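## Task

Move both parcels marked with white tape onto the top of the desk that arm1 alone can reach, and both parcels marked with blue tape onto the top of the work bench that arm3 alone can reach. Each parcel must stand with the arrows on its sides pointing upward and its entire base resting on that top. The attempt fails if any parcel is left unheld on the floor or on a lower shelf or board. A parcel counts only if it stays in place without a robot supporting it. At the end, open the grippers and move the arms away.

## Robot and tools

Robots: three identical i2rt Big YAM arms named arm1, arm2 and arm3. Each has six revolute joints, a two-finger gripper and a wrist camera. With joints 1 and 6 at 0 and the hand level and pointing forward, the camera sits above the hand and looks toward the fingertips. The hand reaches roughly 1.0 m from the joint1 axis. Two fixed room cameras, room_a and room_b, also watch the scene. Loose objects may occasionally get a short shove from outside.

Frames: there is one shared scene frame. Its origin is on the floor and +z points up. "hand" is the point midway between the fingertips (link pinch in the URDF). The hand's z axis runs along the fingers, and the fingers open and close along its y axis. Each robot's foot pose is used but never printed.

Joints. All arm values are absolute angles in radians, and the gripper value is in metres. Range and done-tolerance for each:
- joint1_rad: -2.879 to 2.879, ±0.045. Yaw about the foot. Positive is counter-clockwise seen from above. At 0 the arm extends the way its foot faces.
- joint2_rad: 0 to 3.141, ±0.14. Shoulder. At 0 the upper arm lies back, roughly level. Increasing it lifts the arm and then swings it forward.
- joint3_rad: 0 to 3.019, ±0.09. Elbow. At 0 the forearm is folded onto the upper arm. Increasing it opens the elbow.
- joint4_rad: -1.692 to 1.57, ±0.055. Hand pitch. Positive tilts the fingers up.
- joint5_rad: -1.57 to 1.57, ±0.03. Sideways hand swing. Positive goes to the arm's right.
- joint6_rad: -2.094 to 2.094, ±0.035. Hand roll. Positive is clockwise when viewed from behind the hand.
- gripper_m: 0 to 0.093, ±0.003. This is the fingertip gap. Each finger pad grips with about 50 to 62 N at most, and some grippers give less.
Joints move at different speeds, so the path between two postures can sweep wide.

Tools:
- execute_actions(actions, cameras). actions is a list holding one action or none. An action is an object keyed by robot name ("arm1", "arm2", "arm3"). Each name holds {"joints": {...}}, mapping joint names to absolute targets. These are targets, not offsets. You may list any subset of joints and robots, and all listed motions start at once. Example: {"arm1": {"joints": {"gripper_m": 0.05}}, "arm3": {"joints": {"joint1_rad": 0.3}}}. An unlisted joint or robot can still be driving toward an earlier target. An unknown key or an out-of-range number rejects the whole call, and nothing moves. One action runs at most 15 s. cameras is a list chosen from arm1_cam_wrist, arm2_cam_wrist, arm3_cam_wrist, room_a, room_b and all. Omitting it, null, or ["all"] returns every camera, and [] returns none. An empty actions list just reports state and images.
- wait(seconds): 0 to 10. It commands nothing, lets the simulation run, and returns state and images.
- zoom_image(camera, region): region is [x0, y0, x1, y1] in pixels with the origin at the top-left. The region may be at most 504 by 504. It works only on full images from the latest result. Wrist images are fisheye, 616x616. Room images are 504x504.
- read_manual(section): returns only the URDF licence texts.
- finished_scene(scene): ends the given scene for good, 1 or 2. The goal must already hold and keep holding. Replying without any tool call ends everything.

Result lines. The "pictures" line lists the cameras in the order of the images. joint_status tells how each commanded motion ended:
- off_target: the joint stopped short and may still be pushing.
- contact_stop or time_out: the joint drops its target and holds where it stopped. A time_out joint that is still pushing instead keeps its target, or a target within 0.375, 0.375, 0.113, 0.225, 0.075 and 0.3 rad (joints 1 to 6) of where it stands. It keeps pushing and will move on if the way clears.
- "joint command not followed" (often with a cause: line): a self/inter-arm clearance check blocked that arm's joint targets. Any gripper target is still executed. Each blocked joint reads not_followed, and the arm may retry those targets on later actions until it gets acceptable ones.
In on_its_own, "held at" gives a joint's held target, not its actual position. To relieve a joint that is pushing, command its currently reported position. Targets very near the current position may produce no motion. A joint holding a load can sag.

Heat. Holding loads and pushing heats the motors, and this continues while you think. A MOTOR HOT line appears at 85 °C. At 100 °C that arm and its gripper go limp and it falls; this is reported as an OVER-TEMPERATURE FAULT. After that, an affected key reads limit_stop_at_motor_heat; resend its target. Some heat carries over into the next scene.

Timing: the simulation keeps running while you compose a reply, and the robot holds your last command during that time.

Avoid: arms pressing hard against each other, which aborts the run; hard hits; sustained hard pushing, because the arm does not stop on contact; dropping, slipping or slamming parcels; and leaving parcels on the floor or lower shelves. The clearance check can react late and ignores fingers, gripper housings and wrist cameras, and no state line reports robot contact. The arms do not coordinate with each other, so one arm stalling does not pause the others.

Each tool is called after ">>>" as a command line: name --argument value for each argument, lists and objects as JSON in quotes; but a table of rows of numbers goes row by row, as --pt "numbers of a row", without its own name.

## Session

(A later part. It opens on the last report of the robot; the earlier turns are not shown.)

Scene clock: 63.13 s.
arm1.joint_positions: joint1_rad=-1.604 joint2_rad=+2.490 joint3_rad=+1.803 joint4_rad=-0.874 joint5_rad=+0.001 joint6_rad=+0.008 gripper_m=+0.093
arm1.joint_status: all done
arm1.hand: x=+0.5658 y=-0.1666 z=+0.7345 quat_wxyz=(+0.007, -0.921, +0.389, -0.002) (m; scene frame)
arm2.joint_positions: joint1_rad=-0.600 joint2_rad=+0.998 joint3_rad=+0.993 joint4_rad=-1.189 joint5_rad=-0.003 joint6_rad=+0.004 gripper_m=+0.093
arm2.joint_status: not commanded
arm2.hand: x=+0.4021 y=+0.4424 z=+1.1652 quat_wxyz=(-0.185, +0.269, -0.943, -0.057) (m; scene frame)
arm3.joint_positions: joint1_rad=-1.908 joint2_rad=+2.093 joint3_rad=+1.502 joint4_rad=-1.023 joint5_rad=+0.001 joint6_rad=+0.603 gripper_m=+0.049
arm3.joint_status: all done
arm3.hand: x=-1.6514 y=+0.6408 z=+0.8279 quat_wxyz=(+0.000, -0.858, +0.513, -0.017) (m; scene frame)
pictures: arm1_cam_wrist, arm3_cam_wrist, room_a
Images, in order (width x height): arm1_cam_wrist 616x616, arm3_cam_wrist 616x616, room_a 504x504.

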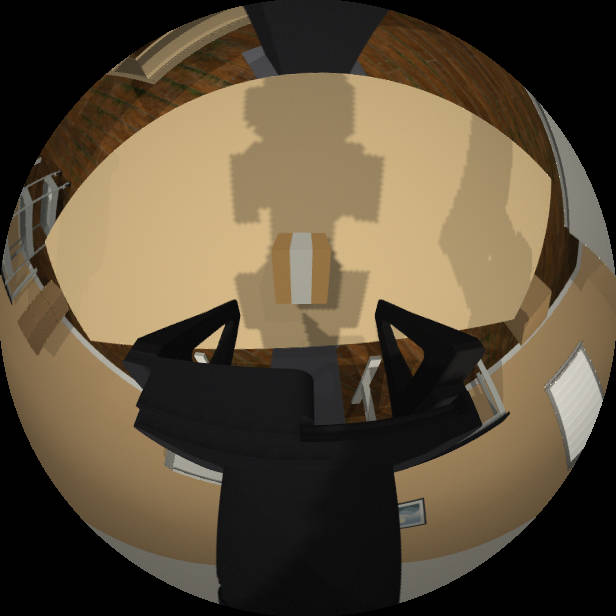

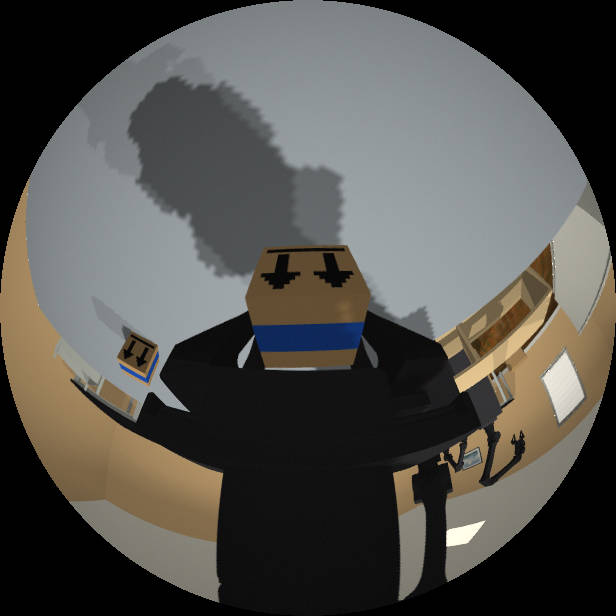

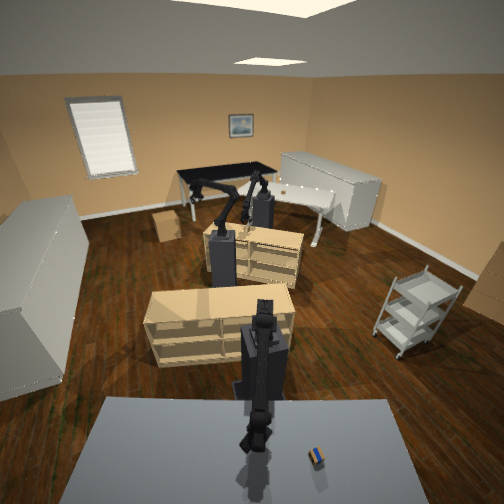

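>>> execute_actions --actions '[{"arm3":{"joints":{"joint2_rad":2.15,"joint4_rad":-0.94}},"arm1":{"joints":{"joint1_rad":-1.585,"joint2_rad":2.6,"joint3_rad":1.86,"joint4_rad":-0.8}}}]' --cameras '["arm1_cam_wrist"]'

Scene clock: 64.60 s.
arm1.joint_positions: joint1_rad=-1.590 joint2_rad=+2.620 joint3_rad=+1.838 joint4_rad=-0.811 joint5_rad=+0.001 joint6_rad=+0.008 gripper_m=+0.093
arm1.joint_status: all done
arm1.hand: x=+0.5692 y=-0.1816 z=+0.6617 quat_wxyz=(+0.001, -0.924, +0.382, -0.017) (m; scene frame)
arm2.joint_positions: joint1_rad=-0.600 joint2_rad=+0.998 joint3_rad=+0.993 joint4_rad=-1.189 joint5_rad=-0.003 joint6_rad=+0.004 gripper_m=+0.093
arm2.joint_status: not commanded
arm2.hand: x=+0.4021 y=+0.4424 z=+1.1652 quat_wxyz=(-0.185, +0.269, -0.943, -0.057) (m; scene frame)
arm3.joint_positions: joint1_rad=-1.908 joint2_rad=+2.148 joint3_rad=+1.506 joint4_rad=-0.952 joint5_rad=+0.001 joint6_rad=+0.603 gripper_m=+0.049
arm3.joint_status: all done
arm3.hand: x=-1.6603 y=+0.6451 z=+0.7979 quat_wxyz=(-0.001, -0.858, +0.513, -0.006) (m; scene frame)
pictures: arm1_cam_wrist
Images, in order (width x height): arm1_cam_wrist 616x616.

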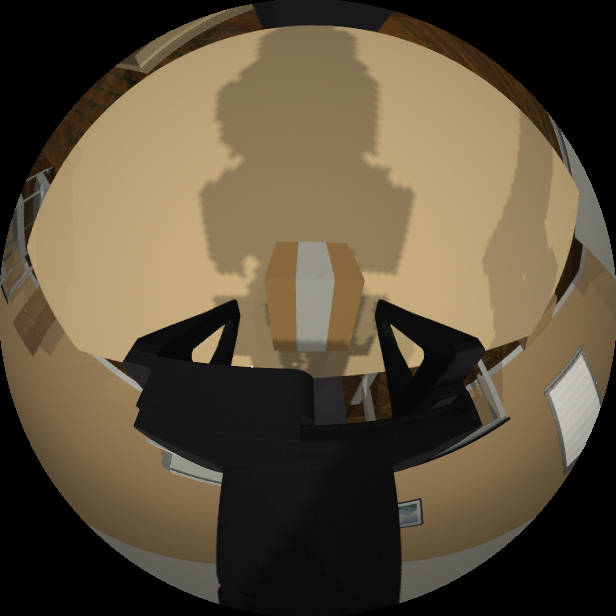

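>>> execute_actions --actions '[{"arm3":{"joints":{"joint2_rad":2.175}},"arm1":{"joints":{"joint2_rad":2.645,"joint4_rad":-0.765}}}]' --cameras '[]'

>>> execute_actions --actions '[{"arm1":{"joints":{"gripper_m":0.03}}}]' --cameras '["arm1_cam_wrist"]'

Scene clock: 65.60 s.
arm1.joint_positions: joint1_rad=-1.590 joint2_rad=+2.637 joint3_rad=+1.838 joint4_rad=-0.780 joint5_rad=+0.001 joint6_rad=+0.008 gripper_m=+0.093
arm1.joint_status: all done
arm1.hand: x=+0.5687 y=-0.1809 z=+0.6511 quat_wxyz=(+0.003, -0.924, +0.382, -0.011) (m; scene frame)
arm2.joint_positions: joint1_rad=-0.600 joint2_rad=+0.998 joint3_rad=+0.993 joint4_rad=-1.189 joint5_rad=-0.003 joint6_rad=+0.004 gripper_m=+0.093
arm2.joint_status: not commanded
arm2.hand: x=+0.4021 y=+0.4424 z=+1.1652 quat_wxyz=(-0.185, +0.269, -0.943, -0.057) (m; scene frame)
arm3.joint_positions: joint1_rad=-1.908 joint2_rad=+2.149 joint3_rad=+1.506 joint4_rad=-0.952 joint5_rad=+0.001 joint6_rad=+0.603 gripper_m=+0.049
arm3.joint_status: all done
arm3.hand: x=-1.6601 y=+0.6450 z=+0.7972 quat_wxyz=(-0.001, -0.858, +0.513, -0.007) (m; scene frame)
pictures: none
No camera images: the call's "cameras" was empty. Leave "cameras" out to get every camera's image.

Scene clock: 66.23 s.
arm1.joint_positions: joint1_rad=-1.590 joint2_rad=+2.637 joint3_rad=+1.838 joint4_rad=-0.780 joint5_rad=+0.001 joint6_rad=+0.008 gripper_m=+0.049
arm1.joint_status: gripper_m off_target (ended at +0.049, target +0.030)
arm1.hand: x=+0.5687 y=-0.1809 z=+0.6511 quat_wxyz=(+0.003, -0.924, +0.382, -0.011) (m; scene frame)
arm2.joint_positions: joint1_rad=-0.600 joint2_rad=+0.998 joint3_rad=+0.993 joint4_rad=-1.189 joint5_rad=-0.003 joint6_rad=+0.004 gripper_m=+0.093
arm2.joint_status: not commanded
arm2.hand: x=+0.4021 y=+0.4424 z=+1.1652 quat_wxyz=(-0.185, +0.269, -0.943, -0.057) (m; scene frame)
arm3.joint_positions: joint1_rad=-1.908 joint2_rad=+2.149 joint3_rad=+1.506 joint4_rad=-0.952 joint5_rad=+0.001 joint6_rad=+0.603 gripper_m=+0.049
arm3.joint_status: not commanded
arm3.hand: x=-1.6601 y=+0.6450 z=+0.7972 quat_wxyz=(-0.001, -0.858, +0.513, -0.007) (m; scene frame)
pictures: arm1_cam_wrist
Images, in order (width x height): arm1_cam_wrist 616x616.

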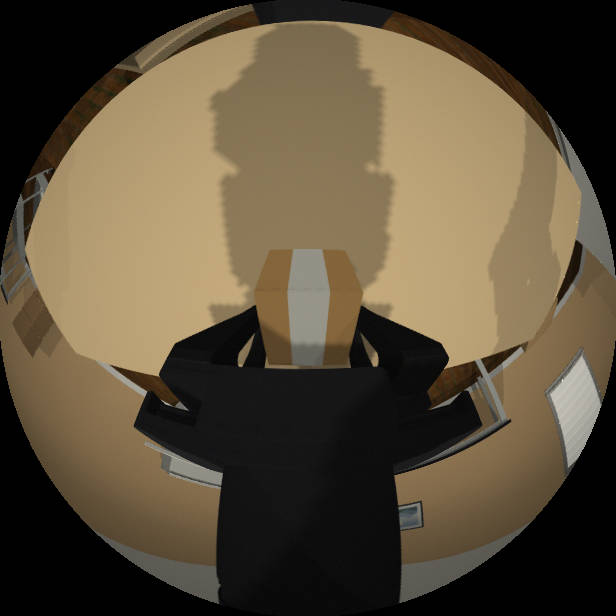

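>>> execute_actions --actions '[{"arm3":{"joints":{"joint2_rad":2.15,"gripper_m":0.093}},"arm1":{"joints":{"joint2_rad":2.2}}}]' --cameras '[]'

>>> execute_actions --actions '[{"arm3":{"joints":{"joint2_rad":1.5}},"arm1":{"joints":{"joint1_rad":0.95,"joint3_rad":1.75,"joint4_rad":-0.9}}}]' --cameras '[]'

>>> execute_actions --actions '[{"arm1":{"joints":{"joint2_rad":2.35}}}]' --cameras '["arm1_cam_wrist","room_a"]'

Scene clock: 68.47 s.
arm1.joint_positions: joint1_rad=-1.590 joint2_rad=+2.217 joint3_rad=+1.839 joint4_rad=-0.772 joint5_rad=+0.001 joint6_rad=+0.008 gripper_m=+0.049
arm1.joint_status: all done
arm1.hand: x=+0.4862 y=-0.1055 z=+0.9421 quat_wxyz=(+0.083, -0.905, +0.373, +0.187) (m; scene frame)
arm2.joint_positions: joint1_rad=-0.600 joint2_rad=+0.998 joint3_rad=+0.993 joint4_rad=-1.189 joint5_rad=-0.003 joint6_rad=+0.004 gripper_m=+0.093
arm2.joint_status: not commanded
arm2.hand: x=+0.4021 y=+0.4424 z=+1.1652 quat_wxyz=(-0.185, +0.269, -0.943, -0.057) (m; scene frame)
arm3.joint_positions: joint1_rad=-1.908 joint2_rad=+2.149 joint3_rad=+1.506 joint4_rad=-0.952 joint5_rad=+0.001 joint6_rad=+0.603 gripper_m=+0.093
arm3.joint_status: all done
arm3.hand: x=-1.6601 y=+0.6449 z=+0.7970 quat_wxyz=(-0.001, -0.858, +0.513, -0.007) (m; scene frame)
pictures: none
No camera images: the call's "cameras" was empty. Leave "cameras" out to get every camera's image.

Scene clock: 71.03 s.
arm1.joint_positions: joint1_rad=+0.950 joint2_rad=+2.220 joint3_rad=+1.729 joint4_rad=-0.889 joint5_rad=-0.002 joint6_rad=+0.007 gripper_m=+0.049
arm1.joint_status: all done
arm1.hand: x=+1.1601 y=-1.3137 z=+0.8918 quat_wxyz=(-0.080, -0.636, -0.766, +0.053) (m; scene frame)
arm2.joint_positions: joint1_rad=-0.600 joint2_rad=+0.998 joint3_rad=+0.993 joint4_rad=-1.189 joint5_rad=-0.003 joint6_rad=+0.004 gripper_m=+0.093
arm2.joint_status: not commanded
arm2.hand: x=+0.4021 y=+0.4424 z=+1.1652 quat_wxyz=(-0.185, +0.269, -0.943, -0.057) (m; scene frame)
arm3.joint_positions: joint1_rad=-1.908 joint2_rad=+1.509 joint3_rad=+1.516 joint4_rad=-0.952 joint5_rad=+0.001 joint6_rad=+0.603 gripper_m=+0.093
arm3.joint_status: all done
arm3.hand: x=-1.6622 y=+0.6475 z=+1.1772 quat_wxyz=(-0.021, -0.815, +0.488, +0.312) (m; scene frame)
pictures: none
No camera images: the call's "cameras" was empty. Leave "cameras" out to get every camera's image.

Scene clock: 72.17 s.
arm1.joint_positions: joint1_rad=+0.950 joint2_rad=+2.384 joint3_rad=+1.725 joint4_rad=-0.891 joint5_rad=-0.002 joint6_rad=+0.007 gripper_m=+0.049
arm1.joint_status: all done
arm1.hand: x=+1.1546 y=-1.2763 z=+0.7838 quat_wxyz=(-0.014, -0.639, -0.769, +0.000) (m; scene frame)
arm2.joint_positions: joint1_rad=-0.600 joint2_rad=+0.998 joint3_rad=+0.993 joint4_rad=-1.189 joint5_rad=-0.003 joint6_rad=+0.004 gripper_m=+0.093
arm2.joint_status: not commanded
arm2.hand: x=+0.4021 y=+0.4424 z=+1.1652 quat_wxyz=(-0.185, +0.269, -0.943, -0.057) (m; scene frame)
arm3.joint_positions: joint1_rad=-1.908 joint2_rad=+1.509 joint3_rad=+1.516 joint4_rad=-0.952 joint5_rad=+0.001 joint6_rad=+0.603 gripper_m=+0.093
arm3.joint_status: not commanded
arm3.hand: x=-1.6622 y=+0.6475 z=+1.1772 quat_wxyz=(-0.021, -0.815, +0.488, +0.312) (m; scene frame)
pictures: arm1_cam_wrist, room_a
Images, in order (width x height): arm1_cam_wrist 616x616, room_a 504x504.

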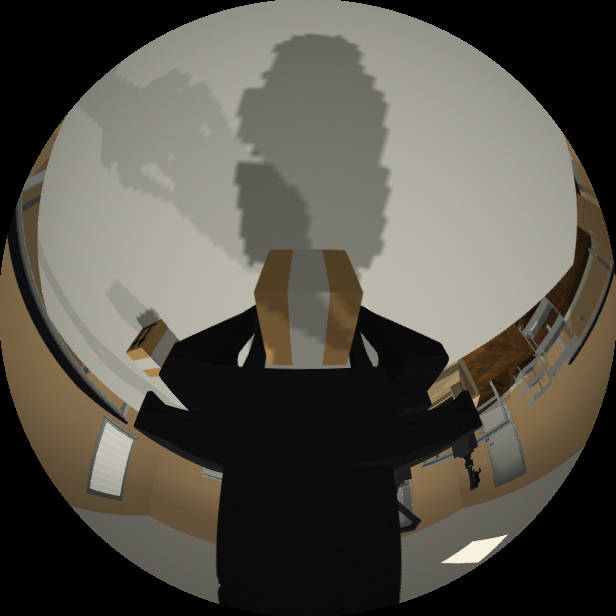

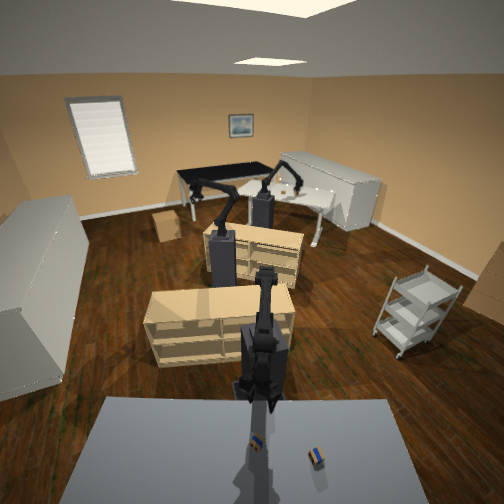

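>>> execute_actions --actions '[{"arm1":{"joints":{"joint2_rad":2.435}}}]' --cameras '[]'

Scene clock: 73.17 s.
arm1.joint_positions: joint1_rad=+0.951 joint2_rad=+2.422 joint3_rad=+1.727 joint4_rad=-0.892 joint5_rad=-0.002 joint6_rad=+0.007 gripper_m=+0.049
arm1.joint_status: all done
arm1.hand: x=+1.1536 y=-1.2664 z=+0.7608 quat_wxyz=(+0.000, -0.638, -0.770, -0.012) (m; scene frame)
arm2.joint_positions: joint1_rad=-0.600 joint2_rad=+0.998 joint3_rad=+0.993 joint4_rad=-1.189 joint5_rad=-0.003 joint6_rad=+0.004 gripper_m=+0.093
arm2.joint_status: not commanded
arm2.hand: x=+0.4021 y=+0.4424 z=+1.1652 quat_wxyz=(-0.185, +0.269, -0.943, -0.057) (m; scene frame)
arm3.joint_positions: joint1_rad=-1.908 joint2_rad=+1.509 joint3_rad=+1.516 joint4_rad=-0.952 joint5_rad=+0.001 joint6_rad=+0.603 gripper_m=+0.093
arm3.joint_status: not commanded
arm3.hand: x=-1.6622 y=+0.6475 z=+1.1772 quat_wxyz=(-0.021, -0.815, +0.488, +0.312) (m; scene frame)
pictures: none
No camera images: the call's "cameras" was empty. Leave "cameras" out to get every camera's image.

>>> execute_actions --actions '[{"arm1":{"joints":{"joint2_rad":2.42,"gripper_m":0.093}}}]' --cameras '[]'

>>> execute_actions --actions '[{"arm1":{"joints":{"joint2_rad":1.8}}}]'

>>> zoom_image --camera "room_a" --region '[240,160,340,220]'

>>> zoom_image --camera "room_b" --region '[70,120,230,200]'

Scene clock: 74.20 s.
arm1.joint_positions: joint1_rad=+0.951 joint2_rad=+2.422 joint3_rad=+1.727 joint4_rad=-0.892 joint5_rad=-0.002 joint6_rad=+0.007 gripper_m=+0.093
arm1.joint_status: all done
arm1.hand: x=+1.1536 y=-1.2663 z=+0.7606 quat_wxyz=(+0.001, -0.638, -0.770, -0.012) (m; scene frame)
arm2.joint_positions: joint1_rad=-0.600 joint2_rad=+0.998 joint3_rad=+0.993 joint4_rad=-1.189 joint5_rad=-0.003 joint6_rad=+0.004 gripper_m=+0.093
arm2.joint_status: not commanded
arm2.hand: x=+0.4021 y=+0.4424 z=+1.1652 quat_wxyz=(-0.185, +0.269, -0.943, -0.057) (m; scene frame)
arm3.joint_positions: joint1_rad=-1.908 joint2_rad=+1.509 joint3_rad=+1.516 joint4_rad=-0.952 joint5_rad=+0.001 joint6_rad=+0.603 gripper_m=+0.093
arm3.joint_status: not commanded
arm3.hand: x=-1.6622 y=+0.6475 z=+1.1772 quat_wxyz=(-0.021, -0.815, +0.488, +0.312) (m; scene frame)
pictures: none
No camera images: the call's "cameras" was empty. Leave "cameras" out to get every camera's image.

Scene clock: 76.20 s.
arm1.joint_positions: joint1_rad=+0.951 joint2_rad=+1.815 joint3_rad=+1.729 joint4_rad=-0.892 joint5_rad=-0.002 joint6_rad=+0.007 gripper_m=+0.093
arm1.joint_status: all done
arm1.hand: x=+1.1579 y=-1.3231 z=+1.1669 quat_wxyz=(-0.232, -0.612, -0.735, +0.178) (m; scene frame)
arm2.joint_positions: joint1_rad=-0.600 joint2_rad=+0.998 joint3_rad=+0.993 joint4_rad=-1.189 joint5_rad=-0.003 joint6_rad=+0.004 gripper_m=+0.093
arm2.joint_status: not commanded
arm2.hand: x=+0.4021 y=+0.4424 z=+1.1652 quat_wxyz=(-0.185, +0.269, -0.943, -0.057) (m; scene frame)
arm3.joint_positions: joint1_rad=-1.908 joint2_rad=+1.509 joint3_rad=+1.516 joint4_rad=-0.952 joint5_rad=+0.001 joint6_rad=+0.603 gripper_m=+0.093
arm3.joint_status: not commanded
arm3.hand: x=-1.6622 y=+0.6475 z=+1.1772 quat_wxyz=(-0.021, -0.815, +0.488, +0.312) (m; scene frame)
pictures: arm1_cam_wrist, arm2_cam_wrist, arm3_cam_wrist, room_a, room_b
Images, in order (width x height): arm1_cam_wrist 616x616, arm2_cam_wrist 616x616, arm3_cam_wrist 616x616, room_a 504x504, room_b 504x504.

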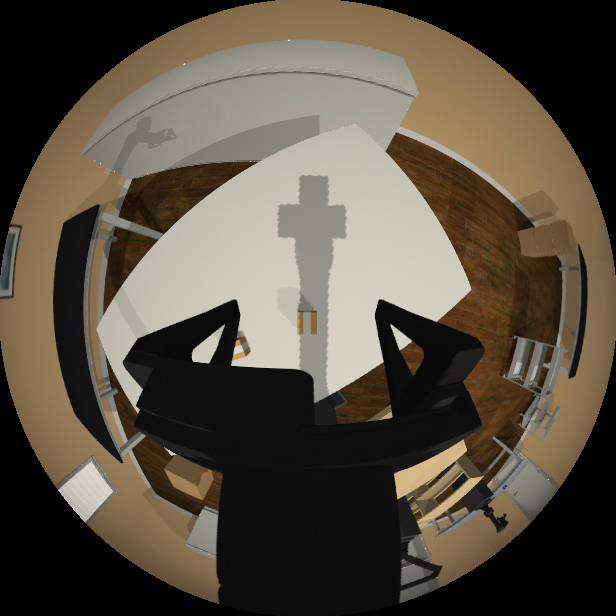

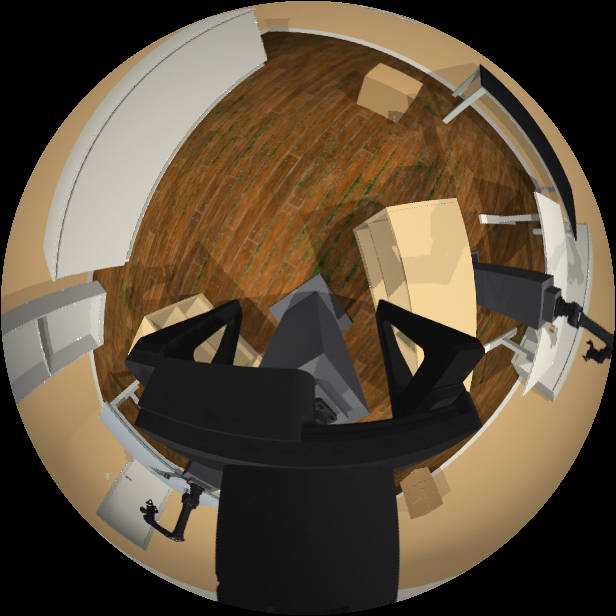

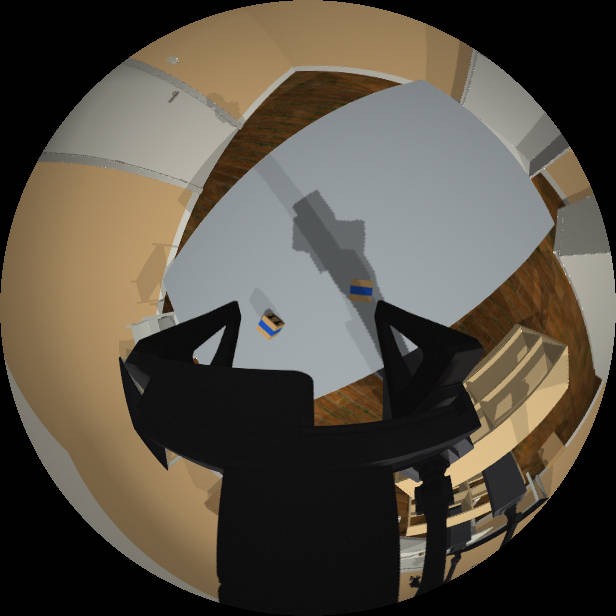

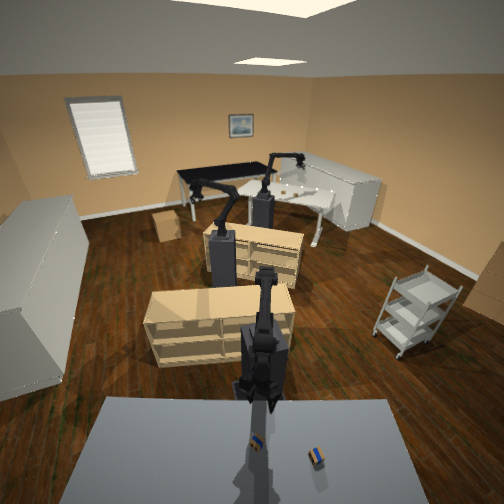

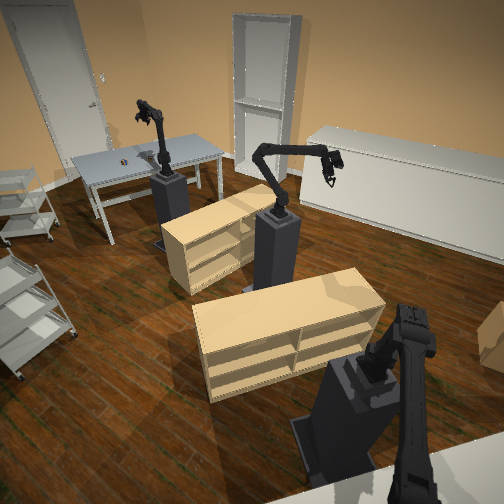

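Region (240, 160, 340, 220) of room_a's 504x504 image, scaled by 5.040, with more detail than that image has; it fills the top 302 rows of this view, and the rest is white.

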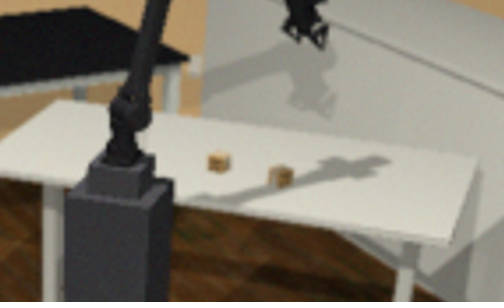

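Region (70, 120, 230, 200) of room_b's 504x504 image, scaled by 3.150, with more detail than that image has.

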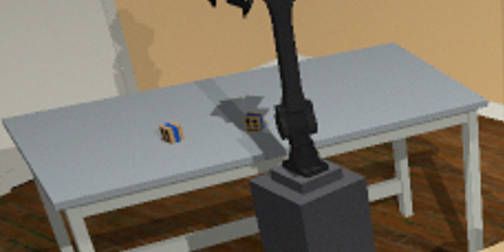

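>>> finished_scene --scene 2

The scene is finished: the task was done.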